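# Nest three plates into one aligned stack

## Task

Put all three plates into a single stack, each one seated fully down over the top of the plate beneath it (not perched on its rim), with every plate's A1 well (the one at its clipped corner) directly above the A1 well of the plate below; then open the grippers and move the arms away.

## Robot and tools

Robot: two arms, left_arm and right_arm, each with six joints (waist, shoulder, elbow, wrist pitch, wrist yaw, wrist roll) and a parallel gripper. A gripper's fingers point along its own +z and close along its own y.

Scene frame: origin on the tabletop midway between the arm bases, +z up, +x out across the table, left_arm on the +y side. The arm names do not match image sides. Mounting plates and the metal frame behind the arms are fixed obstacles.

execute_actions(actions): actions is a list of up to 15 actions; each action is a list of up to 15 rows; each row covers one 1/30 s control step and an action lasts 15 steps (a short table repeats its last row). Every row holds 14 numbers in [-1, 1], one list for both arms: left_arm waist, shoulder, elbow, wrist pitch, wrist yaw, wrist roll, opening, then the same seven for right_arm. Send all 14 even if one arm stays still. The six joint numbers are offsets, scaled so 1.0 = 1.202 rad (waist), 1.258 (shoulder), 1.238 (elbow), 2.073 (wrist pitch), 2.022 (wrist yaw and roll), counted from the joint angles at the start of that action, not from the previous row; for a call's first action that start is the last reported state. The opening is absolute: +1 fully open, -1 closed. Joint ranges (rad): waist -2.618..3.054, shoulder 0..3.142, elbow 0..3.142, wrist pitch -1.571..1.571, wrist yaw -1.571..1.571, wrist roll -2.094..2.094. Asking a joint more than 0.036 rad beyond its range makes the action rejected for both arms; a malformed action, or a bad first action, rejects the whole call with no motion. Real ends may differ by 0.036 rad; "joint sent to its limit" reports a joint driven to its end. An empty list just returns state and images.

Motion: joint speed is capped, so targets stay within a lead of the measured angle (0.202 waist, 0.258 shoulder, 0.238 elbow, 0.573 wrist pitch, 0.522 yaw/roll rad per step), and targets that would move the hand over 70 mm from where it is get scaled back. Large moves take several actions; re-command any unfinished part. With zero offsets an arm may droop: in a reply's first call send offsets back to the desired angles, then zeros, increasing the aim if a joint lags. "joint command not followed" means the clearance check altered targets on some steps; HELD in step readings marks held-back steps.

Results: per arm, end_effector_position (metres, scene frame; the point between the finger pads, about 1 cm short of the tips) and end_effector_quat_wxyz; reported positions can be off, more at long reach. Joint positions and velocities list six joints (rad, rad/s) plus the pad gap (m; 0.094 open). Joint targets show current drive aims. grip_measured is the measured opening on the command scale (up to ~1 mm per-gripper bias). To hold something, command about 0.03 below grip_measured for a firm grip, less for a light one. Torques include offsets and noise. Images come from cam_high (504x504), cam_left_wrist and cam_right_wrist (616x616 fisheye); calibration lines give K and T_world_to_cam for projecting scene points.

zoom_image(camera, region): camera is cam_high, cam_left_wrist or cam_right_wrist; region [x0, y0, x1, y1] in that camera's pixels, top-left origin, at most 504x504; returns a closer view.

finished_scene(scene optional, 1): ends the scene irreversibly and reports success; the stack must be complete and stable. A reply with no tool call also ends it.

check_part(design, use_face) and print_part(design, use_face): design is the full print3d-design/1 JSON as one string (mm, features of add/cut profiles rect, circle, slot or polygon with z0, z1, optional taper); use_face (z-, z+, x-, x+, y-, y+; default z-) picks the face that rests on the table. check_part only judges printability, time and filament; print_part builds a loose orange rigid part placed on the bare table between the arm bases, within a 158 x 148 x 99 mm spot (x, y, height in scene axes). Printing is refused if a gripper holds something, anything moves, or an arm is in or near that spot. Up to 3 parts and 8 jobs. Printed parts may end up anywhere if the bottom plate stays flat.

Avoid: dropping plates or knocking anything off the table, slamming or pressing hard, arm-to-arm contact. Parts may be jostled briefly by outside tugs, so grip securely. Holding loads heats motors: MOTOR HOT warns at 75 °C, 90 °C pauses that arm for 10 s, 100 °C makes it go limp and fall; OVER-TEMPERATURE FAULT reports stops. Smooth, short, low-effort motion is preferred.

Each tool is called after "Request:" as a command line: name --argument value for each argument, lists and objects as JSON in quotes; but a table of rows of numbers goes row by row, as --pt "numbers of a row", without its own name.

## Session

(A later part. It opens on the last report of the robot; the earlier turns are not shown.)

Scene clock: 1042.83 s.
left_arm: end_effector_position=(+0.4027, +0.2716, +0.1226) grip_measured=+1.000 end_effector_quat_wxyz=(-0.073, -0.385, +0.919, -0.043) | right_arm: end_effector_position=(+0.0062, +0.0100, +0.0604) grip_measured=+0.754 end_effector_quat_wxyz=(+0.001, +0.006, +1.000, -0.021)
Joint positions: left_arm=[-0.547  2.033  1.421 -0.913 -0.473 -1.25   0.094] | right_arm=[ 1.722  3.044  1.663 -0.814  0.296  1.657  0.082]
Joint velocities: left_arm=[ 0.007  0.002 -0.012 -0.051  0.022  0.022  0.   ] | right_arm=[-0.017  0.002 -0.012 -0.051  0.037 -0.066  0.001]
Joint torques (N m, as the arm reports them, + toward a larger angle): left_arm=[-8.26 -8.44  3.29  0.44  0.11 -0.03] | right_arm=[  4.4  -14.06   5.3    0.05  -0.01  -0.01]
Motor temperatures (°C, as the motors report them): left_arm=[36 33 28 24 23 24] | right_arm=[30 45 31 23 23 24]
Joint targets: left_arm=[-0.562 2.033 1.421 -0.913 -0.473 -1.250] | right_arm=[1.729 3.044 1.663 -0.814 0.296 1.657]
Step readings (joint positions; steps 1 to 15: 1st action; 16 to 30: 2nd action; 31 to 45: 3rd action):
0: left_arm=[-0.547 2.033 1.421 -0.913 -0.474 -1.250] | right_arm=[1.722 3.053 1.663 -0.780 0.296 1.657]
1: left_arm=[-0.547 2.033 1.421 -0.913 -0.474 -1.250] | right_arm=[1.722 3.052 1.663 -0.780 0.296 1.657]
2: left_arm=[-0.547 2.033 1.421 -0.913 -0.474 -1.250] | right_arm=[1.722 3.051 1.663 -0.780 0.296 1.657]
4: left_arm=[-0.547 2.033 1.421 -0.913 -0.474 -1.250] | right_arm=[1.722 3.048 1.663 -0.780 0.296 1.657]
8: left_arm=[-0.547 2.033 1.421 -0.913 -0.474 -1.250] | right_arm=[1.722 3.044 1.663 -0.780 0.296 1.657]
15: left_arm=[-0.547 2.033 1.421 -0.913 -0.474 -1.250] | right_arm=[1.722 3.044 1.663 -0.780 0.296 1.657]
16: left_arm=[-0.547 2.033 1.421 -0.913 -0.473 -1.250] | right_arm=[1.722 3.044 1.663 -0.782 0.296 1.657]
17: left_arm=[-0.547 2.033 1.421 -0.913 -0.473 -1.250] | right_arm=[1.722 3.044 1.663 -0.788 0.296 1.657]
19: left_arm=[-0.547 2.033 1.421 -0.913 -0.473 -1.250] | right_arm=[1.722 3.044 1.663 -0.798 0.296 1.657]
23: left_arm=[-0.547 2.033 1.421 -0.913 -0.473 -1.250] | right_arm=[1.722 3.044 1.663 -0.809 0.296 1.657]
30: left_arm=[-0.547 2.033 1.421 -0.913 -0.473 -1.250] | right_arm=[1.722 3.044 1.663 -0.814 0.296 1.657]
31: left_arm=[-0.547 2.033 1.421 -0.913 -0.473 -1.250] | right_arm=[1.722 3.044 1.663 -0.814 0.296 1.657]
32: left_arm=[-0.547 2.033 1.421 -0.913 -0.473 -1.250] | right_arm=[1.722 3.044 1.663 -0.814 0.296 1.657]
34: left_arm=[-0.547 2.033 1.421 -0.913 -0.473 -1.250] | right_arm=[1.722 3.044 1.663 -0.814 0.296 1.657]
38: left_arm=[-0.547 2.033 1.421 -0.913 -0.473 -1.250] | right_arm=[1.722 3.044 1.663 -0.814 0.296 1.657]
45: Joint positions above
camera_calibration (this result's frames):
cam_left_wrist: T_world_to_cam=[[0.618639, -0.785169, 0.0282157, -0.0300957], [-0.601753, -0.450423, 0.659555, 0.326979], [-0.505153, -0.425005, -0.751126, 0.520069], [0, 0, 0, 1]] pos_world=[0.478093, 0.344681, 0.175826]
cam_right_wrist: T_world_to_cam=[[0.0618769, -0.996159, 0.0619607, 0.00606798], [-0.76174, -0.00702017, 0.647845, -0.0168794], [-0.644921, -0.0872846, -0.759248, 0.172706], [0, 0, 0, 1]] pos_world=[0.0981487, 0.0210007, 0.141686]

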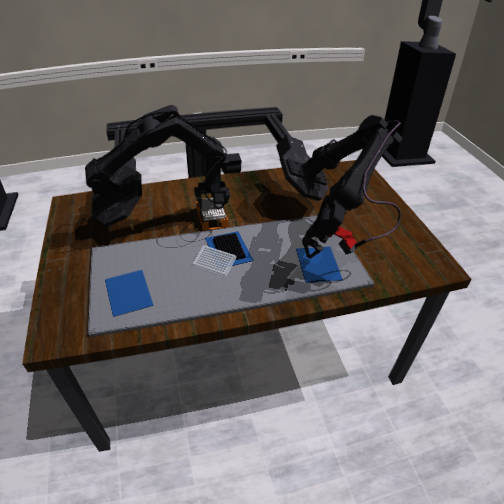

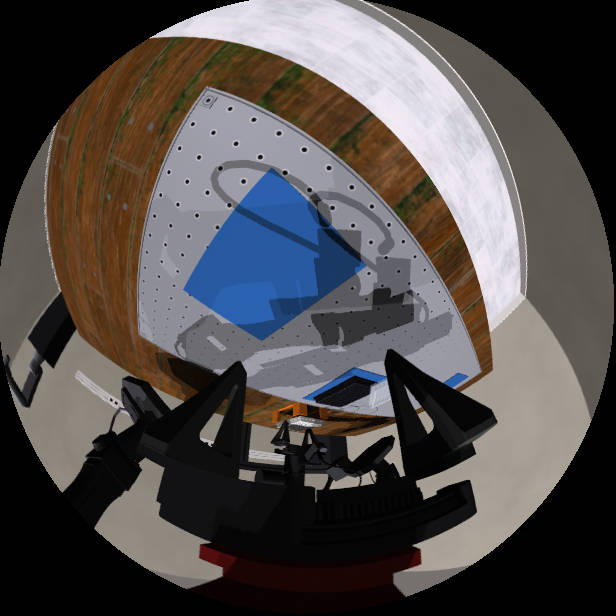

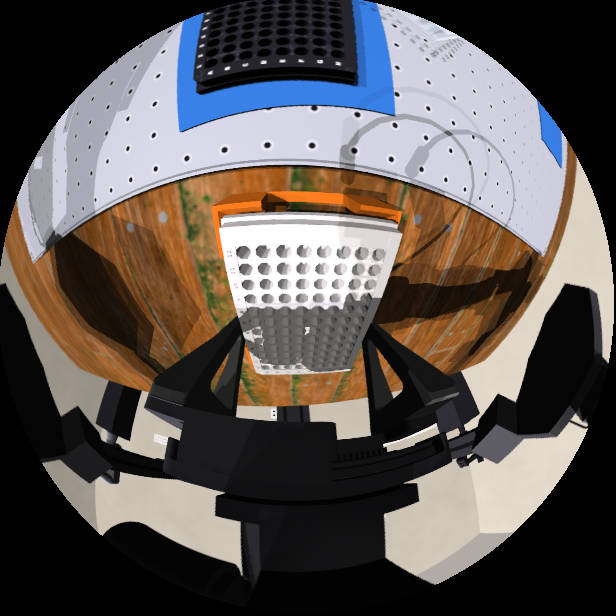

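Request:
execute_actions --actions '[[[-0.012,0,0,0,0,0,1,-0.014,0,0,0,-0.025,0,0.72]],[[-0.012,0,0,0,0,0,1,-0.015,0.025,0,0.016,0,0,0.72]],[[-0.012,0,0,0,0,0,1,0.006,0,0,0,0,0,0.72]]]'

Request:
zoom_image --camera "cam_right_wrist" --region '[180,160,440,400]'

Request:
zoom_image --camera "cam_high" --region '[170,170,260,240]'

Scene clock: 1059.13 s.
left_arm: end_effector_position=(+0.4026, +0.2713, +0.1226) grip_measured=+1.000 end_effector_quat_wxyz=(-0.074, -0.385, +0.919, -0.043) | right_arm: end_effector_position=(+0.0017, +0.0082, +0.0492) grip_measured=+0.754 end_effector_quat_wxyz=(-0.030, +0.017, +0.999, -0.029)
Joint positions: left_arm=[-0.547  2.033  1.421 -0.913 -0.471 -1.25   0.094] | right_arm=[ 1.693  3.065  1.663 -0.796  0.25   1.657  0.082]
Joint velocities: left_arm=[-0.002 -0.002 -0.002 -0.037 -0.007 -0.022  0.   ] | right_arm=[-0.007  0.007 -0.002 -0.095 -0.051  0.022  0.   ]
Joint torques (N m, as the arm reports them, + toward a larger angle): left_arm=[-8.25 -8.45  3.31  0.44  0.12 -0.03] | right_arm=[  4.52 -14.06   5.22   0.04  -0.05   0.  ]
Motor temperatures (°C, as the motors report them): left_arm=[36 33 28 24 23 24] | right_arm=[30 45 31 23 23 24]
Joint targets: left_arm=[-0.562 2.033 1.421 -0.913 -0.471 -1.250] | right_arm=[1.701 3.065 1.663 -0.796 0.250 1.657]
Step readings (joint positions; steps 1 to 15: 1st action; 16 to 30: 2nd action; 31 to 45: 3rd action):
0: left_arm=[-0.547 2.033 1.421 -0.913 -0.473 -1.250] | right_arm=[1.722 3.044 1.663 -0.814 0.296 1.657]
1: left_arm=[-0.547 2.033 1.421 -0.913 -0.473 -1.250] | right_arm=[1.721 3.044 1.663 -0.814 0.290 1.657]
2: left_arm=[-0.547 2.033 1.421 -0.913 -0.473 -1.250] | right_arm=[1.719 3.044 1.663 -0.814 0.281 1.657]
4: left_arm=[-0.547 2.033 1.421 -0.913 -0.472 -1.250] | right_arm=[1.714 3.044 1.663 -0.814 0.268 1.657]
8: left_arm=[-0.547 2.033 1.421 -0.913 -0.472 -1.250] | right_arm=[1.709 3.044 1.663 -0.814 0.257 1.657]
15: left_arm=[-0.547 2.033 1.421 -0.913 -0.472 -1.250] | right_arm=[1.709 3.044 1.663 -0.814 0.250 1.657]
16: left_arm=[-0.547 2.033 1.421 -0.913 -0.472 -1.250] | right_arm=[1.707 3.046 1.663 -0.813 0.250 1.657]
17: left_arm=[-0.547 2.033 1.421 -0.913 -0.472 -1.250] | right_arm=[1.706 3.048 1.663 -0.808 0.250 1.657]
19: left_arm=[-0.547 2.033 1.421 -0.913 -0.472 -1.250] | right_arm=[1.701 3.056 1.663 -0.801 0.250 1.657]
23: left_arm=[-0.547 2.033 1.421 -0.913 -0.472 -1.250] | right_arm=[1.694 3.065 1.663 -0.797 0.250 1.657]
30: left_arm=[-0.547 2.033 1.421 -0.913 -0.471 -1.250] | right_arm=[1.693 3.065 1.663 -0.796 0.250 1.657]
31: left_arm=[-0.547 2.033 1.421 -0.913 -0.471 -1.250] | right_arm=[1.693 3.065 1.663 -0.796 0.250 1.657]
32: left_arm=[-0.547 2.033 1.421 -0.913 -0.471 -1.250] | right_arm=[1.693 3.065 1.663 -0.796 0.250 1.657]
34: left_arm=[-0.547 2.033 1.421 -0.913 -0.471 -1.250] | right_arm=[1.693 3.065 1.663 -0.796 0.250 1.657]
38: left_arm=[-0.547 2.033 1.421 -0.913 -0.471 -1.250] | right_arm=[1.693 3.065 1.663 -0.796 0.250 1.657]
45: Joint positions above
camera_calibration (this result's frames):
cam_left_wrist: T_world_to_cam=[[0.618696, -0.7851, 0.0288702, -0.0303351], [-0.601285, -0.449549, 0.660577, 0.326219], [-0.505641, -0.426055, -0.750203, 0.52031], [0, 0, 0, 1]] pos_world=[0.478008, 0.344516, 0.175721]
cam_right_wrist: T_world_to_cam=[[0.0421533, -0.996423, 0.0732412, 0.00469555], [-0.720629, 0.0204538, 0.693019, -0.0155363], [-0.692038, -0.0819928, -0.71719, 0.159166], [0, 0, 0, 1]] pos_world=[0.0987553, 0.018047, 0.124576]

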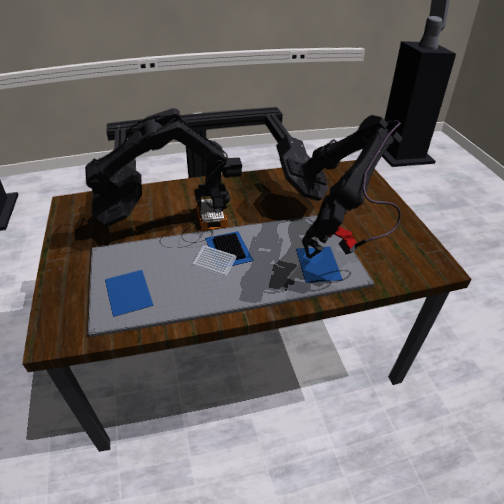

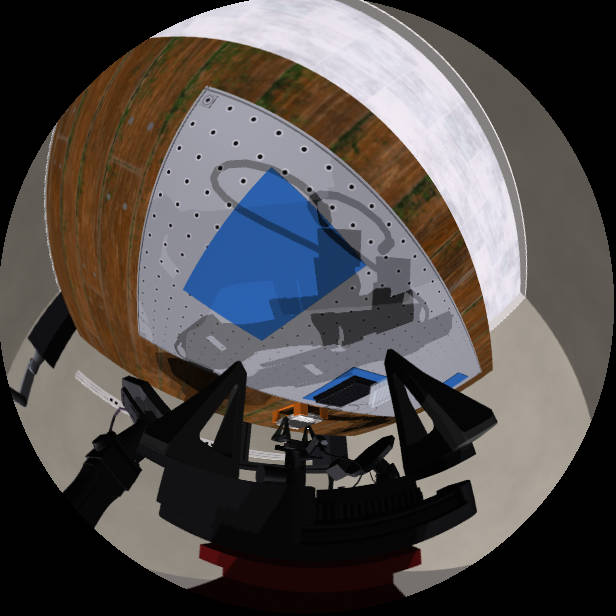

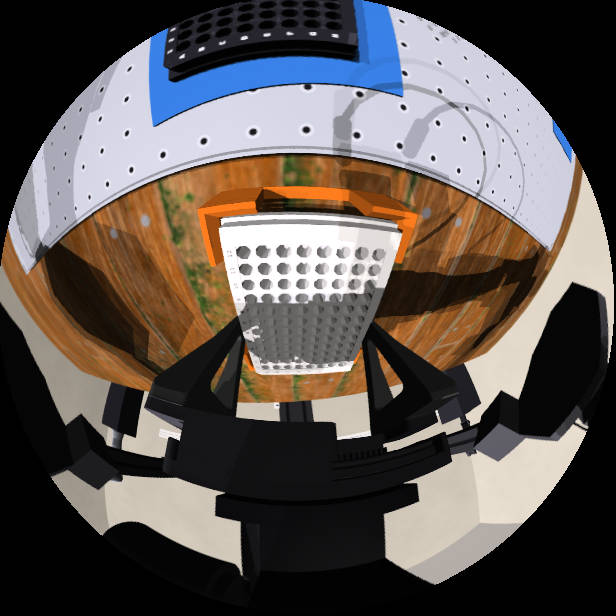

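Region (180, 160, 440, 400) of cam_right_wrist's 616x616 image, scaled by 1.938, with more detail than that image has; it fills the top 465 rows of this view, and the rest is white.

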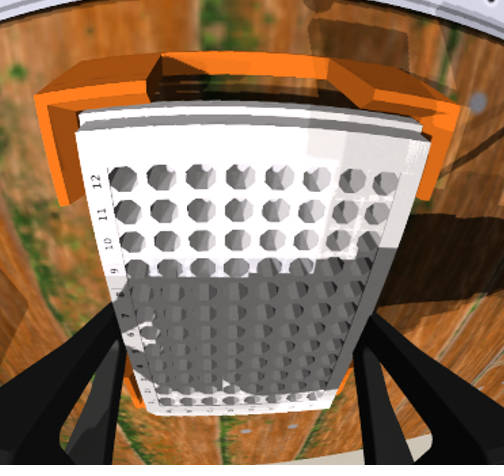

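Region (170, 170, 260, 240) of cam_high's 504x504 image, scaled by 5.600, with more detail than that image has.

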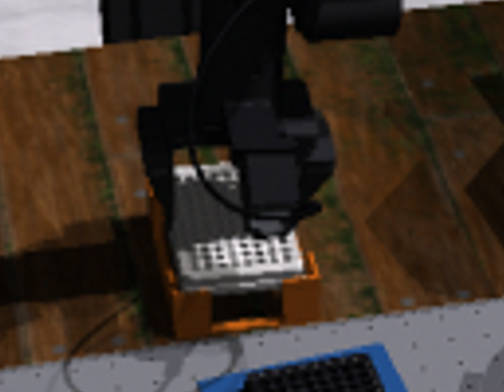

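Request:
execute_actions --actions '[[[-0.012,0,0,0,0,0,1,-0.01,0.025,0,0.019,0.008,-0.01,0.72]],[[-0.012,0,0,0,0,0,1,-0.01,0.025,0,0.018,0.008,-0.008,0.72]],[[-0.012,0,0,0,0,0,1,0.006,0,0,0,0,0,0.72]]]'

Request:
zoom_image --camera "cam_high" --region '[170,170,260,240]'

Scene clock: 1068.03 s.
left_arm: end_effector_position=(+0.4025, +0.2712, +0.1227) grip_measured=+1.000 end_effector_quat_wxyz=(-0.074, -0.385, +0.919, -0.044) | right_arm: end_effector_position=(-0.0002, +0.0088, +0.0297) grip_measured=+0.754 end_effector_quat_wxyz=(-0.032, +0.012, +0.999, -0.028)
Joint positions: left_arm=[-0.547  2.033  1.421 -0.913 -0.47  -1.25   0.094] | right_arm=[ 1.678  3.11   1.663 -0.748  0.254  1.633  0.082]
Joint velocities: left_arm=[-0.007  0.002  0.017  0.037 -0.007 -0.022  0.   ] | right_arm=[-0.002  0.002 -0.022  0.037  0.066 -0.022 -0.001]
Joint torques (N m, as the arm reports them, + toward a larger angle): left_arm=[-8.27 -8.46  3.3   0.44  0.11 -0.04] | right_arm=[  4.56 -14.15   5.01   0.03  -0.06  -0.01]
Motor temperatures (°C, as the motors report them): left_arm=[36 33 28 24 23 24] | right_arm=[30 45 31 23 23 24]
Joint targets: left_arm=[-0.562 2.033 1.421 -0.913 -0.470 -1.250] | right_arm=[1.685 3.110 1.663 -0.748 0.254 1.633]
Step readings (joint positions; steps 1 to 15: 1st action; 16 to 30: 2nd action; 31 to 45: 3rd action):
0: left_arm=[-0.547 2.033 1.421 -0.913 -0.471 -1.250] | right_arm=[1.693 3.065 1.663 -0.796 0.250 1.657]
1: left_arm=[-0.547 2.033 1.421 -0.913 -0.471 -1.250] | right_arm=[1.693 3.067 1.663 -0.794 0.250 1.655]
2: left_arm=[-0.547 2.033 1.421 -0.913 -0.471 -1.250] | right_arm=[1.692 3.070 1.663 -0.789 0.251 1.652]
4: left_arm=[-0.547 2.033 1.421 -0.913 -0.471 -1.250] | right_arm=[1.689 3.077 1.663 -0.780 0.251 1.649]
8: left_arm=[-0.547 2.033 1.421 -0.913 -0.471 -1.250] | right_arm=[1.686 3.088 1.663 -0.774 0.251 1.645]
15: left_arm=[-0.547 2.033 1.421 -0.913 -0.471 -1.250] | right_arm=[1.686 3.088 1.663 -0.771 0.252 1.643]
16: left_arm=[-0.547 2.033 1.421 -0.913 -0.471 -1.250] | right_arm=[1.685 3.090 1.663 -0.769 0.252 1.642]
17: left_arm=[-0.547 2.033 1.421 -0.913 -0.471 -1.250] | right_arm=[1.685 3.092 1.663 -0.764 0.252 1.640]
19: left_arm=[-0.547 2.033 1.421 -0.913 -0.470 -1.250] | right_arm=[1.682 3.100 1.663 -0.756 0.253 1.638]
23: left_arm=[-0.547 2.033 1.421 -0.913 -0.470 -1.250] | right_arm=[1.678 3.110 1.663 -0.751 0.253 1.635]
30: left_arm=[-0.547 2.033 1.421 -0.913 -0.470 -1.250] | right_arm=[1.678 3.110 1.663 -0.748 0.254 1.633]
31: left_arm=[-0.547 2.033 1.421 -0.913 -0.470 -1.250] | right_arm=[1.678 3.110 1.663 -0.748 0.254 1.633]
32: left_arm=[-0.547 2.033 1.421 -0.913 -0.470 -1.250] | right_arm=[1.678 3.110 1.663 -0.748 0.254 1.633]
34: left_arm=[-0.547 2.033 1.421 -0.913 -0.470 -1.250] | right_arm=[1.678 3.110 1.663 -0.748 0.254 1.633]
38: left_arm=[-0.547 2.033 1.421 -0.913 -0.470 -1.250] | right_arm=[1.678 3.110 1.663 -0.748 0.254 1.633]
45: Joint positions above
camera_calibration (this result's frames):
cam_left_wrist: T_world_to_cam=[[0.618739, -0.785048, 0.029361, -0.0305149], [-0.600933, -0.448893, 0.661343, 0.325649], [-0.506006, -0.426842, -0.749509, 0.520489], [0, 0, 0, 1]] pos_world=[0.477944, 0.344392, 0.175642]
cam_right_wrist: T_world_to_cam=[[0.0530258, -0.995973, 0.0722876, 0.00685438], [-0.716818, 0.0124354, 0.697149, -0.00345978], [-0.695241, -0.0887839, -0.713273, 0.143816], [0, 0, 0, 1]] pos_world=[0.0971433, 0.0196384, 0.104497]

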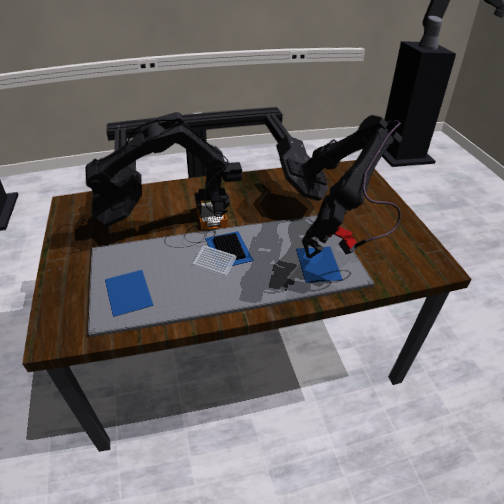

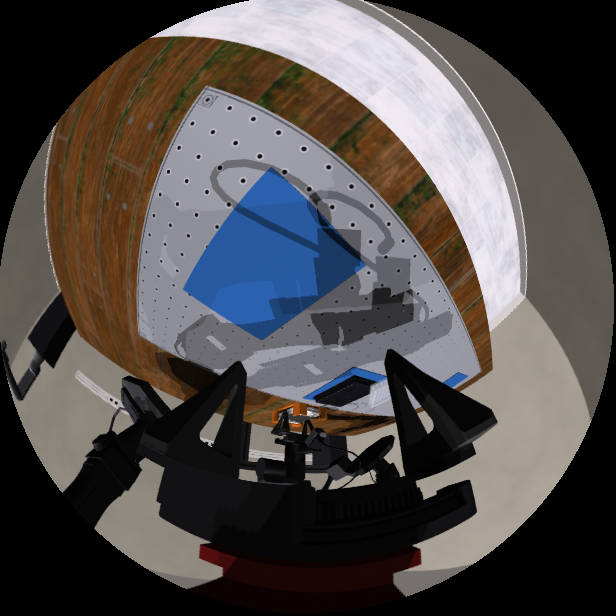

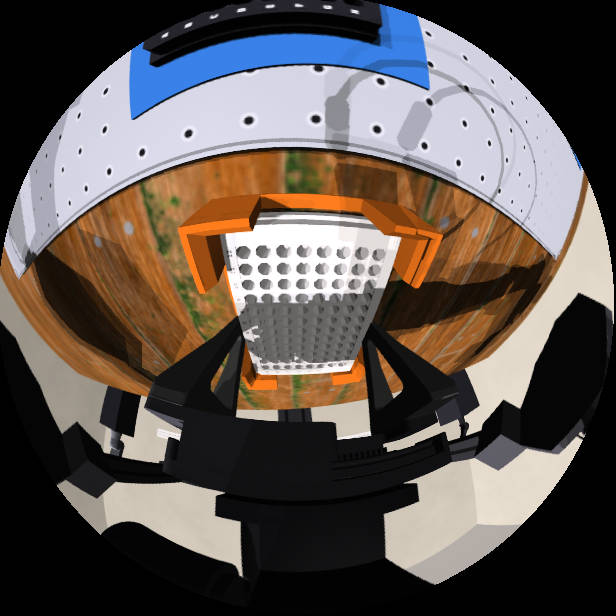

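Region (170, 170, 260, 240) of cam_high's 504x504 image, scaled by 5.600, with more detail than that image has.

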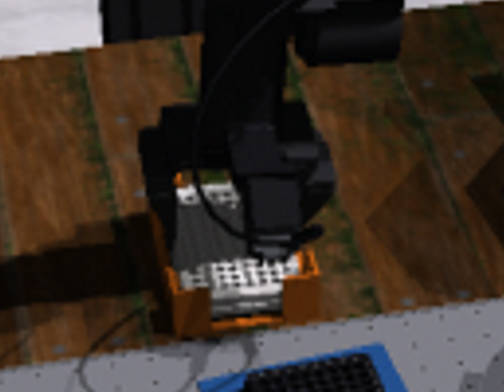

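One more step, then release and lift.

Request:
execute_actions --actions '[[[-0.012,0,0,0,0,0,1,-0.012,0.024,0,0.018,0.008,-0.008,0.72]],[[-0.012,0,0,0,0,0,1,0.006,0,0,0,0,0,0.85]],[[-0.012,0,0,0,0,0,1,0.006,0,0,0,0,0,1]],[[-0.012,0,0,0,0,0,1,0.03,-0.055,0,-0.042,0,0,1]],[[-0.012,0,0,0,0,0,1,0.03,-0.055,0,-0.042,0,0,1]],[[-0.012,0,0,0,0,0,1,0.03,-0.08,0,-0.05,0,0,1]]]'

Request:
zoom_image --camera "cam_high" --region '[160,170,300,290]'

Scene clock: 1078.50 s.
left_arm: end_effector_position=(+0.4023, +0.2708, +0.1227) grip_measured=+1.000 end_effector_quat_wxyz=(-0.075, -0.385, +0.919, -0.044) | right_arm: end_effector_position=(+0.0135, +0.0165, +0.1309) grip_measured=+1.000 end_effector_quat_wxyz=(-0.016, -0.009, +1.000, +0.014)
Joint positions: left_arm=[-0.547  2.033  1.421 -0.913 -0.468 -1.25   0.094] | right_arm=[ 1.744  2.872  1.663 -0.916  0.256  1.624  0.094]
Joint velocities: left_arm=[-0.007 -0.007 -0.002  0.022  0.007  0.007  0.   ] | right_arm=[-0.007 -0.017 -0.002 -0.066  0.051  0.007  0.   ]
Joint torques (N m, as the arm reports them, + toward a larger angle): left_arm=[-8.25 -8.45  3.3   0.44  0.12 -0.03] | right_arm=[  4.81 -12.65   5.88  -0.04  -0.08   0.  ]
Motor temperatures (°C, as the motors report them): left_arm=[36 33 28 24 23 24] | right_arm=[30 45 31 23 23 24]
Joint targets: left_arm=[-0.562 2.033 1.421 -0.913 -0.468 -1.250] | right_arm=[1.754 2.880 1.663 -0.947 0.256 1.624]
joint sent to its limit (right arm) — the command would take joint 2 (shoulder) past its upper limit, so that joint was sent only as far as its limit.
Step readings (joint positions; steps 1 to 15: 1st action; 16 to 30: 2nd action; 31 to 45: 3rd action; 46 to 60: 4th action; 61 to 75: 5th action; 76 to 90: 6th action):
0: left_arm=[-0.547 2.033 1.421 -0.913 -0.470 -1.250] | right_arm=[1.678 3.110 1.663 -0.748 0.254 1.633]
1: left_arm=[-0.547 2.033 1.421 -0.913 -0.470 -1.250] | right_arm=[1.677 3.111 1.663 -0.746 0.254 1.632]
2: left_arm=[-0.547 2.033 1.421 -0.913 -0.470 -1.250] | right_arm=[1.676 3.113 1.663 -0.742 0.254 1.630]
4: left_arm=[-0.547 2.033 1.421 -0.913 -0.469 -1.250] | right_arm=[1.672 3.118 1.663 -0.735 0.254 1.627]
8: left_arm=[-0.547 2.033 1.421 -0.913 -0.469 -1.250] | right_arm=[1.668 3.123 1.663 -0.729 0.255 1.625]
15: left_arm=[-0.547 2.033 1.421 -0.913 -0.469 -1.250] | right_arm=[1.668 3.123 1.663 -0.727 0.256 1.624]
16: left_arm=[-0.547 2.033 1.421 -0.913 -0.469 -1.250] | right_arm=[1.668 3.123 1.663 -0.727 0.256 1.624]
17: left_arm=[-0.547 2.033 1.421 -0.913 -0.469 -1.250] | right_arm=[1.668 3.123 1.663 -0.727 0.256 1.624]
19: left_arm=[-0.547 2.033 1.421 -0.913 -0.469 -1.250] | right_arm=[1.668 3.123 1.663 -0.727 0.256 1.624]
23: left_arm=[-0.547 2.033 1.421 -0.913 -0.469 -1.250] | right_arm=[1.668 3.123 1.663 -0.727 0.256 1.624]
30: left_arm=[-0.547 2.033 1.421 -0.913 -0.469 -1.250] | right_arm=[1.668 3.123 1.663 -0.727 0.256 1.624]
31: left_arm=[-0.547 2.033 1.421 -0.913 -0.469 -1.250] | right_arm=[1.668 3.123 1.663 -0.727 0.256 1.624]
32: left_arm=[-0.547 2.033 1.421 -0.913 -0.469 -1.250] | right_arm=[1.668 3.123 1.663 -0.727 0.256 1.624]
34: left_arm=[-0.547 2.033 1.421 -0.913 -0.469 -1.250] | right_arm=[1.668 3.123 1.663 -0.727 0.256 1.624]
38: left_arm=[-0.547 2.033 1.421 -0.913 -0.469 -1.250] | right_arm=[1.668 3.123 1.663 -0.727 0.256 1.624]
45: left_arm=[-0.547 2.033 1.421 -0.913 -0.469 -1.250] | right_arm=[1.668 3.123 1.663 -0.727 0.256 1.624]
46: left_arm=[-0.547 2.033 1.421 -0.913 -0.469 -1.250] | right_arm=[1.670 3.118 1.663 -0.732 0.256 1.624]
47: left_arm=[-0.547 2.033 1.421 -0.913 -0.468 -1.250] | right_arm=[1.673 3.110 1.663 -0.748 0.256 1.624]
49: left_arm=[-0.547 2.033 1.421 -0.913 -0.468 -1.250] | right_arm=[1.682 3.086 1.663 -0.767 0.256 1.624]
53: left_arm=[-0.547 2.033 1.421 -0.913 -0.468 -1.250] | right_arm=[1.693 3.053 1.663 -0.775 0.256 1.624]
60: left_arm=[-0.547 2.033 1.421 -0.913 -0.468 -1.250] | right_arm=[1.693 3.052 1.663 -0.785 0.256 1.624]
61: left_arm=[-0.547 2.033 1.421 -0.913 -0.468 -1.250] | right_arm=[1.694 3.047 1.663 -0.791 0.256 1.624]
62: left_arm=[-0.547 2.033 1.421 -0.913 -0.468 -1.250] | right_arm=[1.698 3.040 1.663 -0.806 0.256 1.624]
64: left_arm=[-0.547 2.033 1.421 -0.913 -0.468 -1.250] | right_arm=[1.706 3.015 1.663 -0.825 0.256 1.624]
68: left_arm=[-0.547 2.033 1.421 -0.913 -0.468 -1.250] | right_arm=[1.718 2.982 1.663 -0.833 0.256 1.624]
75: left_arm=[-0.547 2.033 1.421 -0.913 -0.468 -1.250] | right_arm=[1.718 2.981 1.663 -0.843 0.256 1.624]
76: left_arm=[-0.547 2.033 1.421 -0.913 -0.468 -1.250] | right_arm=[1.720 2.973 1.663 -0.849 0.256 1.624]
77: left_arm=[-0.547 2.033 1.421 -0.913 -0.468 -1.250] | right_arm=[1.722 2.962 1.663 -0.869 0.256 1.624]
79: left_arm=[-0.547 2.033 1.421 -0.913 -0.468 -1.250] | right_arm=[1.731 2.924 1.663 -0.893 0.256 1.624]
83: left_arm=[-0.547 2.033 1.421 -0.913 -0.468 -1.250] | right_arm=[1.743 2.872 1.663 -0.904 0.256 1.624]
90: Joint positions above
camera_calibration (this result's frames):
cam_left_wrist: T_world_to_cam=[[0.618825, -0.784943, 0.0303424, -0.0308752], [-0.600229, -0.447579, 0.662871, 0.324508], [-0.506735, -0.428414, -0.748118, 0.520846], [0, 0, 0, 1]] pos_world=[0.477816, 0.344145, 0.175484]
cam_right_wrist: T_world_to_cam=[[0.0925673, -0.995649, -0.0106808, 0.0168107], [-0.738254, -0.0758269, 0.670247, -0.0590291], [-0.668141, -0.0541578, -0.742061, 0.229041], [0, 0, 0, 1]] pos_world=[0.107897, 0.024666, 0.209706]

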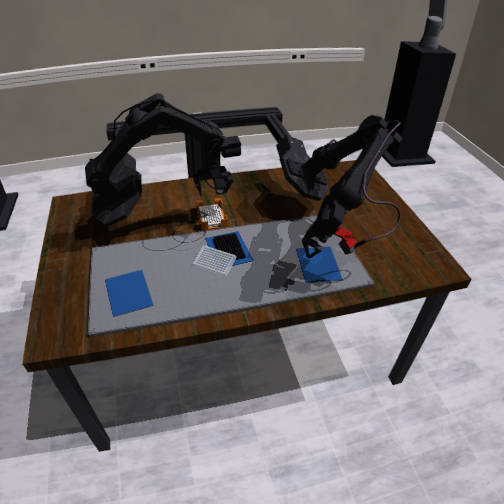

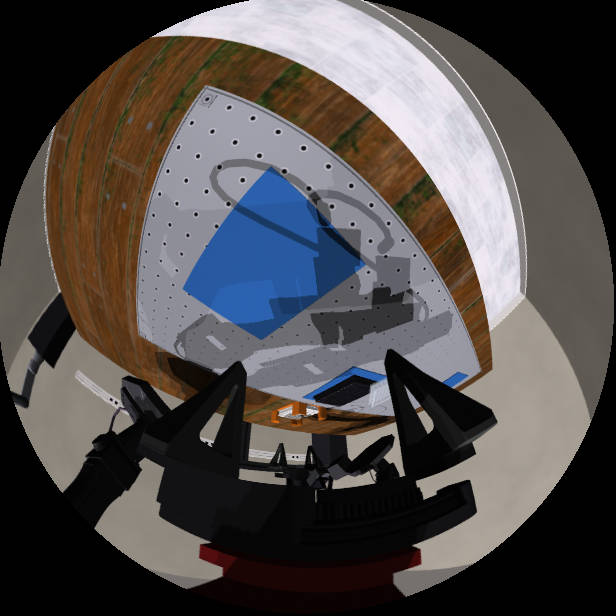

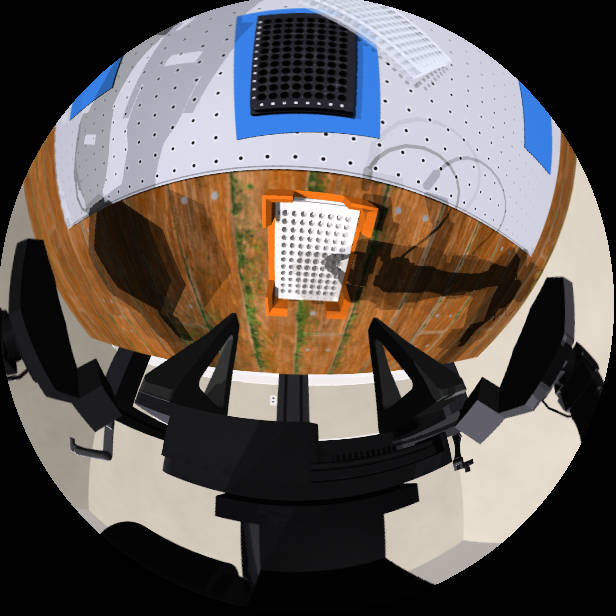

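Region (160, 170, 300, 290) of cam_high's 504x504 image, scaled by 3.600, with more detail than that image has; it fills the top 432 rows of this view, and the rest is white.

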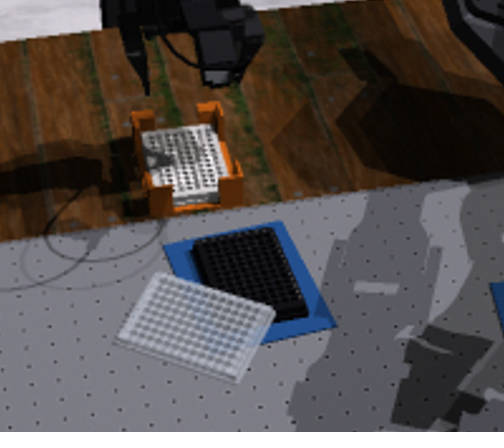

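Request:
execute_actions --actions '[[[-0.012,0,0,0,0,0,1,-0.12,-0.13,0.08,0.035,0.045,-0.2,1]],[[-0.012,0,0,0,0,0,1,-0.14,0,0,0,0.045,-0.2,1]],[[-0.012,0,0,0,0,0,1,-0.14,0,0,0,0.045,-0.2,1]],[[-0.012,0,0,0,0,0,1,-0.11,0,0,0,0.045,-0.2,1]],[[-0.012,0,0,0,0,0,1,0.01,0,0,0,0,0,1]]]'

Scene clock: 1096.10 s.
left_arm: end_effector_position=(+0.4022, +0.2706, +0.1228) grip_measured=+1.000 end_effector_quat_wxyz=(-0.075, -0.385, +0.919, -0.045) | right_arm: end_effector_position=(+0.3095, -0.0378, +0.0924) grip_measured=+1.000 end_effector_quat_wxyz=(+0.022, -0.394, +0.919, +0.019)
Joint positions: left_arm=[-0.547  2.033  1.421 -0.913 -0.466 -1.25   0.094] | right_arm=[ 1.047  2.695  1.754 -0.838  0.578  0.104  0.094]
Joint velocities: left_arm=[-0.002  0.002  0.007  0.007  0.022  0.037  0.   ] | right_arm=[ 0.007  0.007 -0.007 -0.066 -0.007  0.066  0.   ]
Joint torques (N m, as the arm reports them, + toward a larger angle): left_arm=[-8.26 -8.45  3.29  0.44  0.11 -0.03] | right_arm=[  8.73 -12.47   5.13   0.19  -0.05   0.  ]
Motor temperatures (°C, as the motors report them): left_arm=[36 33 28 24 23 24] | right_arm=[30 44 31 23 23 24]
Joint targets: left_arm=[-0.562 2.033 1.421 -0.913 -0.466 -1.250] | right_arm=[1.054 2.695 1.754 -0.838 0.578 0.105]
Step readings (joint positions; steps 1 to 15: 1st action; 16 to 30: 2nd action; 31 to 45: 3rd action; 46 to 60: 4th action; 61 to 75: 5th action):
0: left_arm=[-0.547 2.033 1.421 -0.913 -0.468 -1.250] | right_arm=[1.744 2.872 1.663 -0.920 0.256 1.624]
1: left_arm=[-0.547 2.033 1.421 -0.913 -0.468 -1.250] | right_arm=[1.738 2.865 1.664 -0.918 0.257 1.591]
2: left_arm=[-0.547 2.033 1.421 -0.913 -0.468 -1.250] | right_arm=[1.727 2.854 1.664 -0.916 0.259 1.548]
4: left_arm=[-0.547 2.033 1.421 -0.913 -0.467 -1.250] | right_arm=[1.688 2.816 1.673 -0.911 0.269 1.472]
8: left_arm=[-0.547 2.033 1.421 -0.913 -0.467 -1.250] | right_arm=[1.604 2.731 1.725 -0.879 0.303 1.337]
15: left_arm=[-0.547 2.033 1.421 -0.913 -0.467 -1.250] | right_arm=[1.581 2.694 1.754 -0.841 0.332 1.251]
16: left_arm=[-0.547 2.033 1.421 -0.913 -0.467 -1.250] | right_arm=[1.572 2.695 1.754 -0.841 0.336 1.198]
17: left_arm=[-0.547 2.033 1.421 -0.913 -0.467 -1.250] | right_arm=[1.556 2.695 1.754 -0.841 0.341 1.133]
19: left_arm=[-0.547 2.033 1.421 -0.913 -0.467 -1.250] | right_arm=[1.494 2.695 1.754 -0.839 0.360 1.032]
23: left_arm=[-0.547 2.033 1.421 -0.913 -0.467 -1.250] | right_arm=[1.377 2.695 1.754 -0.838 0.399 0.927]
30: left_arm=[-0.547 2.033 1.421 -0.913 -0.467 -1.250] | right_arm=[1.390 2.695 1.754 -0.838 0.413 0.870]
31: left_arm=[-0.547 2.033 1.421 -0.913 -0.467 -1.250] | right_arm=[1.385 2.695 1.754 -0.838 0.417 0.817]
32: left_arm=[-0.547 2.033 1.421 -0.913 -0.467 -1.250] | right_arm=[1.373 2.695 1.754 -0.838 0.423 0.752]
34: left_arm=[-0.547 2.033 1.421 -0.913 -0.467 -1.250] | right_arm=[1.313 2.695 1.754 -0.838 0.440 0.651]
38: left_arm=[-0.547 2.033 1.421 -0.913 -0.466 -1.250] | right_arm=[1.189 2.695 1.754 -0.838 0.479 0.546]
45: left_arm=[-0.547 2.033 1.421 -0.913 -0.466 -1.250] | right_arm=[1.197 2.695 1.754 -0.838 0.495 0.488]
46: left_arm=[-0.547 2.033 1.421 -0.913 -0.466 -1.250] | right_arm=[1.194 2.695 1.754 -0.838 0.502 0.429]
47: left_arm=[-0.547 2.033 1.421 -0.913 -0.466 -1.250] | right_arm=[1.184 2.695 1.754 -0.838 0.510 0.360]
49: left_arm=[-0.547 2.033 1.421 -0.913 -0.466 -1.250] | right_arm=[1.135 2.695 1.754 -0.838 0.528 0.262]
53: left_arm=[-0.547 2.033 1.421 -0.913 -0.466 -1.250] | right_arm=[1.036 2.695 1.754 -0.838 0.564 0.161]
60: left_arm=[-0.547 2.033 1.421 -0.913 -0.466 -1.250] | right_arm=[1.042 2.695 1.754 -0.838 0.578 0.106]
61: left_arm=[-0.547 2.033 1.421 -0.913 -0.466 -1.250] | right_arm=[1.046 2.695 1.754 -0.838 0.578 0.104]
62: left_arm=[-0.547 2.033 1.421 -0.913 -0.466 -1.250] | right_arm=[1.047 2.695 1.754 -0.838 0.578 0.104]
64: left_arm=[-0.547 2.033 1.421 -0.913 -0.466 -1.250] | right_arm=[1.047 2.695 1.754 -0.838 0.578 0.104]
68: left_arm=[-0.547 2.033 1.421 -0.913 -0.466 -1.250] | right_arm=[1.047 2.695 1.754 -0.838 0.578 0.104]
75: Joint positions above
camera_calibration (this result's frames):
cam_left_wrist: T_world_to_cam=[[0.618883, -0.784871, 0.0309965, -0.0311159], [-0.599759, -0.446701, 0.663889, 0.323747], [-0.507221, -0.42946, -0.747189, 0.521082], [0, 0, 0, 1]] pos_world=[0.477731, 0.34398, 0.175379]
cam_right_wrist: T_world_to_cam=[[0.773445, -0.633838, 0.00575735, -0.263674], [-0.507341, -0.61359, 0.605072, 0.0953863], [-0.379985, -0.47091, -0.79615, 0.295377], [0, 0, 0, 1]] pos_world=[0.364569, 0.0304979, 0.178967]

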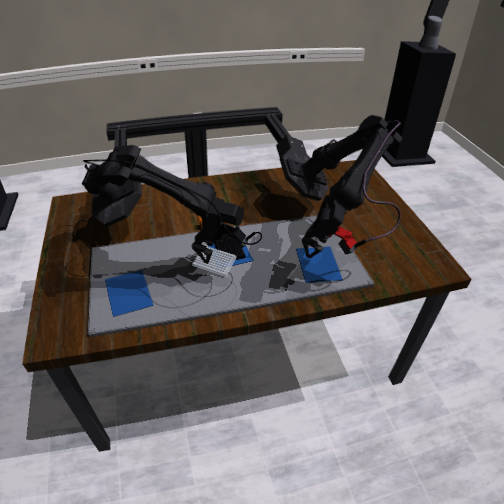

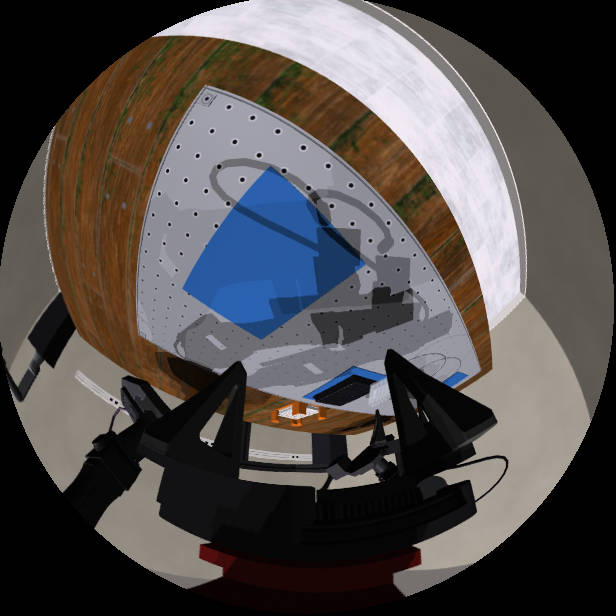

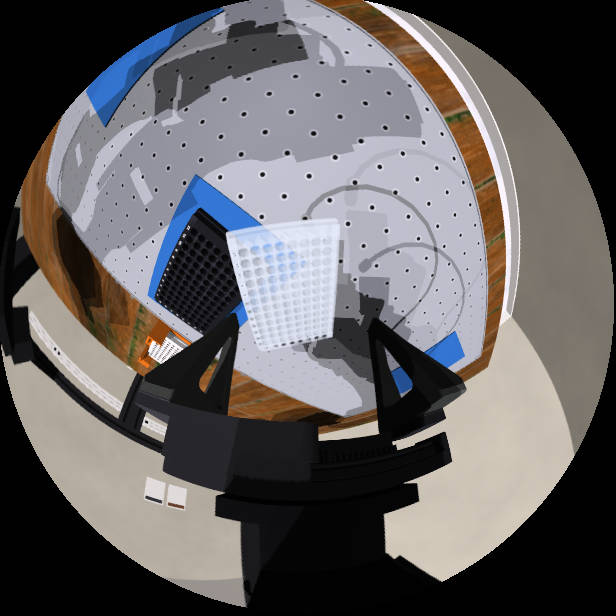

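Request:
execute_actions --actions '[[[-0.012,0,0,0,0,0,1,-0.052,0,0,0,-0.112,-0.085,1]],[[-0.012,0,0,0,0,0,1,0.01,0,0,0,0,0,1]]]'

Scene clock: 1108.50 s.
left_arm: end_effector_position=(+0.4021, +0.2704, +0.1228) grip_measured=+1.000 end_effector_quat_wxyz=(-0.076, -0.385, +0.919, -0.045) | right_arm: end_effector_position=(+0.2974, -0.0351, +0.0779) grip_measured=+1.000 end_effector_quat_wxyz=(-0.040, -0.435, +0.893, +0.111)
Joint positions: left_arm=[-0.547  2.033  1.421 -0.913 -0.465 -1.25   0.094] | right_arm=[ 0.969  2.695  1.754 -0.838  0.372 -0.054  0.094]
Joint velocities: left_arm=[ 0.002 -0.007 -0.002  0.007 -0.051  0.051  0.   ] | right_arm=[-0.012 -0.007  0.002  0.037  0.007  0.037  0.   ]
Joint torques (N m, as the arm reports them, + toward a larger angle): left_arm=[-8.27 -8.45  3.28  0.44  0.11 -0.03] | right_arm=[  9.33 -12.45   4.92   0.11  -0.16  -0.01]
Motor temperatures (°C, as the motors report them): left_arm=[36 33 28 24 23 24] | right_arm=[31 44 31 23 23 24]
Joint targets: left_arm=[-0.562 2.033 1.421 -0.913 -0.466 -1.250] | right_arm=[0.981 2.695 1.754 -0.838 0.372 -0.053]
Step readings (joint positions; steps 1 to 15: 1st action; 16 to 30: 2nd action):
0: left_arm=[-0.547 2.033 1.421 -0.913 -0.466 -1.250] | right_arm=[1.047 2.695 1.754 -0.838 0.578 0.104]
1: left_arm=[-0.547 2.033 1.421 -0.913 -0.466 -1.250] | right_arm=[1.042 2.695 1.754 -0.838 0.549 0.081]
2: left_arm=[-0.547 2.033 1.421 -0.913 -0.466 -1.250] | right_arm=[1.034 2.695 1.754 -0.838 0.508 0.052]
4: left_arm=[-0.547 2.033 1.421 -0.913 -0.466 -1.250] | right_arm=[1.010 2.695 1.754 -0.838 0.452 0.011]
8: left_arm=[-0.547 2.033 1.421 -0.913 -0.466 -1.250] | right_arm=[0.972 2.695 1.754 -0.838 0.402 -0.031]
15: left_arm=[-0.547 2.033 1.421 -0.913 -0.466 -1.250] | right_arm=[0.969 2.695 1.754 -0.838 0.373 -0.053]
16: left_arm=[-0.547 2.033 1.421 -0.913 -0.466 -1.250] | right_arm=[0.969 2.695 1.754 -0.838 0.372 -0.054]
17: left_arm=[-0.547 2.033 1.421 -0.913 -0.466 -1.250] | right_arm=[0.969 2.695 1.754 -0.838 0.372 -0.054]
19: left_arm=[-0.547 2.033 1.421 -0.913 -0.465 -1.250] | right_arm=[0.969 2.695 1.754 -0.838 0.372 -0.054]
23: left_arm=[-0.547 2.033 1.421 -0.913 -0.465 -1.250] | right_arm=[0.969 2.695 1.754 -0.838 0.372 -0.054]
30: Joint positions above
camera_calibration (this result's frames):
cam_left_wrist: T_world_to_cam=[[0.618912, -0.784835, 0.0313235, -0.0312364], [-0.599523, -0.446261, 0.664397, 0.323366], [-0.507463, -0.429983, -0.746724, 0.5212], [0, 0, 0, 1]] pos_world=[0.477688, 0.343897, 0.175327]
cam_right_wrist: T_world_to_cam=[[0.814515, -0.540175, -0.211603, -0.244551], [-0.327592, -0.729278, 0.600697, 0.0424938], [-0.478799, -0.419957, -0.770965, 0.309684], [0, 0, 0, 1]] pos_world=[0.361387, 0.0289436, 0.161482]

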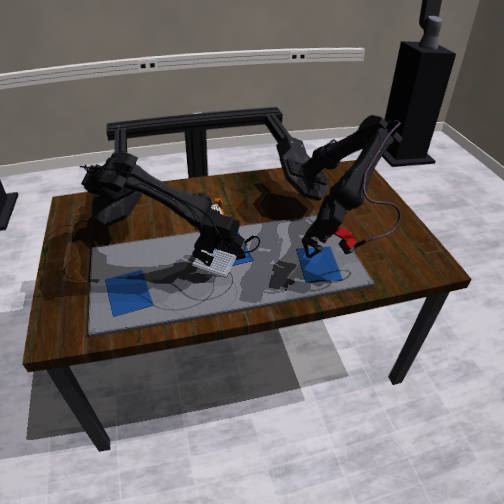

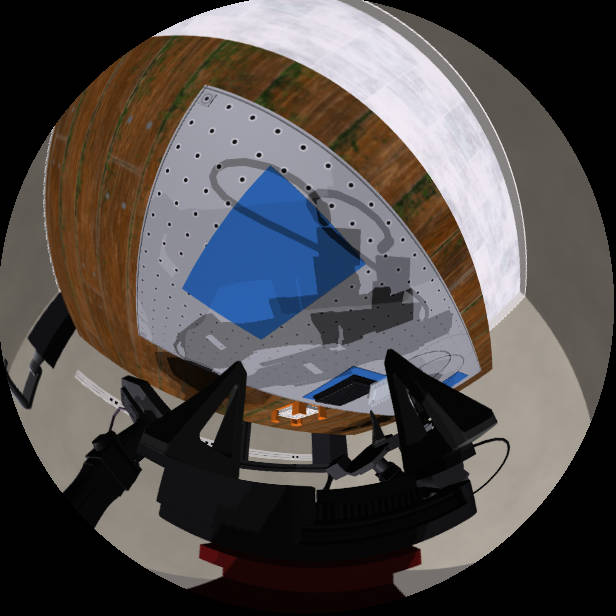

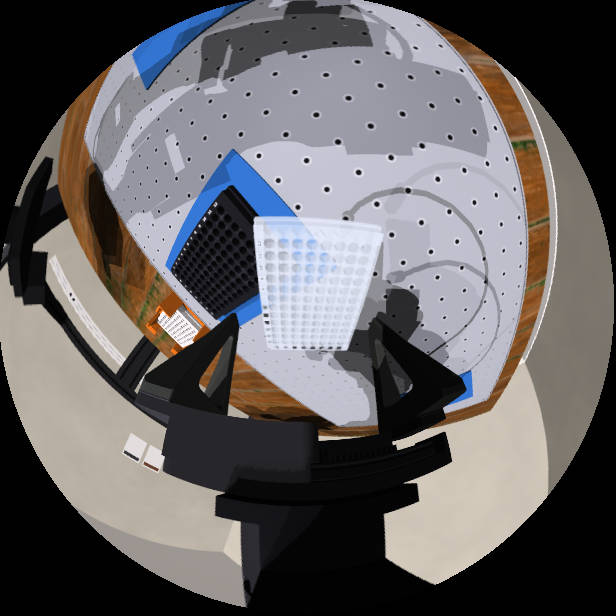

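Request:
execute_actions --actions '[[[-0.012,0,0,0,0,0,1,-0.018,0.035,0,0.026,0,0,1]],[[-0.012,0,0,0,0,0,1,0.01,0,0,0,0,0,1]]]'

Request:
zoom_image --camera "cam_right_wrist" --region '[180,160,440,400]'

Scene clock: 1120.17 s.
left_arm: end_effector_position=(+0.4021, +0.2703, +0.1228) grip_measured=+1.000 end_effector_quat_wxyz=(-0.076, -0.385, +0.919, -0.045) | right_arm: end_effector_position=(+0.2953, -0.0359, +0.0578) grip_measured=+1.000 end_effector_quat_wxyz=(-0.050, -0.426, +0.897, +0.110)
Joint positions: left_arm=[-0.547  2.033  1.421 -0.913 -0.465 -1.25   0.094] | right_arm=[ 0.943  2.734  1.754 -0.807  0.372 -0.054  0.094]
Joint velocities: left_arm=[ 0.002 -0.017 -0.012 -0.066  0.037 -0.066  0.   ] | right_arm=[ 0.007 -0.007  0.007 -0.022 -0.051  0.037  0.   ]
Joint torques (N m, as the arm reports them, + toward a larger angle): left_arm=[-8.27 -8.43  3.3   0.44  0.12 -0.03] | right_arm=[  9.27 -12.54   4.66   0.09  -0.14   0.  ]
Motor temperatures (°C, as the motors report them): left_arm=[36 33 28 24 23 24] | right_arm=[32 44 31 23 23 24]
Joint targets: left_arm=[-0.562 2.033 1.421 -0.913 -0.465 -1.250] | right_arm=[0.955 2.734 1.754 -0.807 0.372 -0.054]
Step readings (joint positions; steps 1 to 15: 1st action; 16 to 30: 2nd action):
0: left_arm=[-0.547 2.033 1.421 -0.913 -0.465 -1.250] | right_arm=[0.969 2.695 1.754 -0.838 0.372 -0.054]
1: left_arm=[-0.547 2.033 1.421 -0.913 -0.465 -1.250] | right_arm=[0.968 2.698 1.754 -0.836 0.372 -0.054]
2: left_arm=[-0.547 2.033 1.421 -0.913 -0.465 -1.250] | right_arm=[0.965 2.702 1.754 -0.827 0.372 -0.054]
4: left_arm=[-0.547 2.033 1.421 -0.913 -0.465 -1.250] | right_arm=[0.957 2.714 1.754 -0.816 0.372 -0.054]
8: left_arm=[-0.547 2.033 1.421 -0.913 -0.465 -1.250] | right_arm=[0.944 2.732 1.754 -0.811 0.372 -0.054]
15: left_arm=[-0.547 2.033 1.421 -0.913 -0.465 -1.250] | right_arm=[0.943 2.734 1.754 -0.807 0.372 -0.054]
16: left_arm=[-0.547 2.033 1.421 -0.913 -0.465 -1.250] | right_arm=[0.943 2.734 1.754 -0.807 0.372 -0.054]
17: left_arm=[-0.547 2.033 1.421 -0.913 -0.465 -1.250] | right_arm=[0.943 2.734 1.754 -0.807 0.372 -0.054]
19: left_arm=[-0.547 2.033 1.421 -0.913 -0.465 -1.250] | right_arm=[0.943 2.734 1.754 -0.807 0.372 -0.054]
23: left_arm=[-0.547 2.033 1.421 -0.913 -0.465 -1.250] | right_arm=[0.943 2.734 1.754 -0.807 0.372 -0.054]
30: Joint positions above
camera_calibration (this result's frames):
cam_left_wrist: T_world_to_cam=[[0.618942, -0.784799, 0.0316505, -0.0313571], [-0.599288, -0.445821, 0.664904, 0.322986], [-0.507706, -0.430505, -0.746258, 0.521317], [0, 0, 0, 1]] pos_world=[0.477645, 0.343814, 0.175275]
cam_right_wrist: T_world_to_cam=[[0.801168, -0.556629, -0.21976, -0.243713], [-0.328996, -0.716424, 0.615223, 0.0533143], [-0.499892, -0.420596, -0.757104, 0.298287], [0, 0, 0, 1]] pos_world=[0.361906, 0.0279962, 0.139476]

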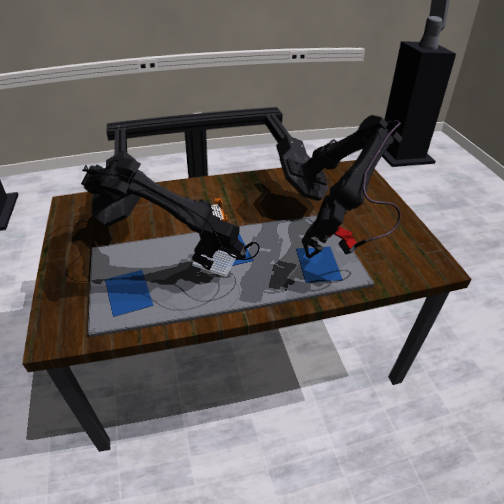

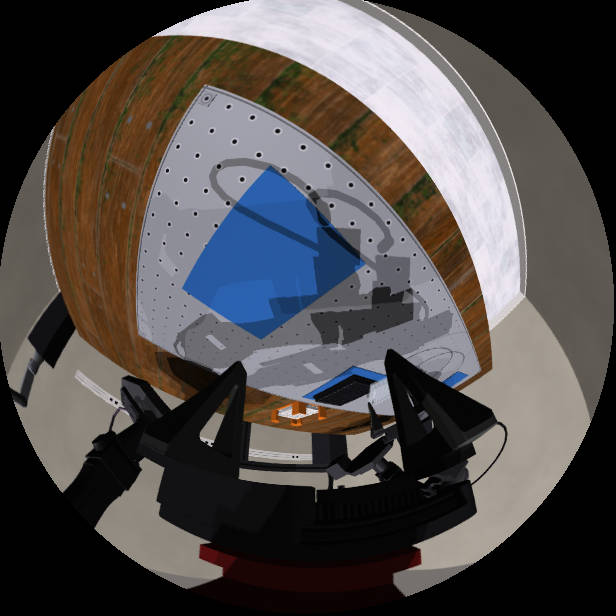

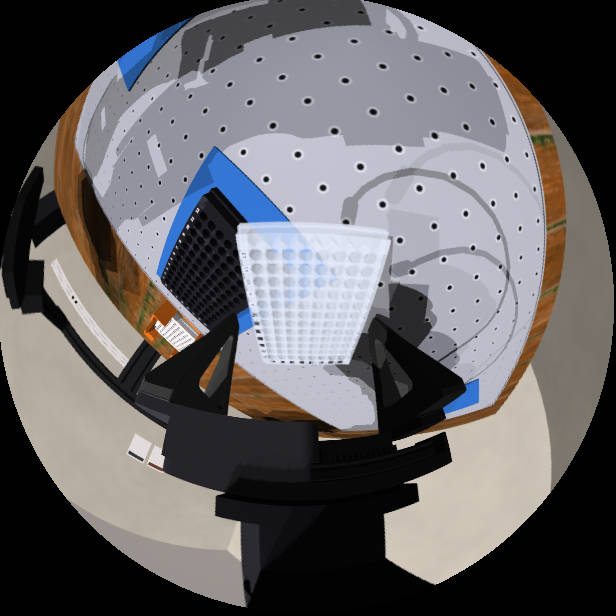

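Region (180, 160, 440, 400) of cam_right_wrist's 616x616 image, scaled by 1.938, with more detail than that image has; it fills the top 465 rows of this view, and the rest is white.

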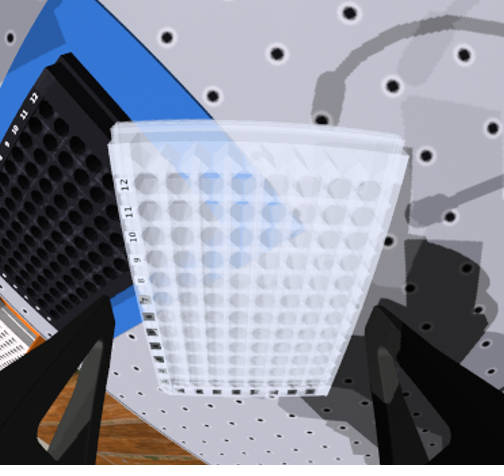

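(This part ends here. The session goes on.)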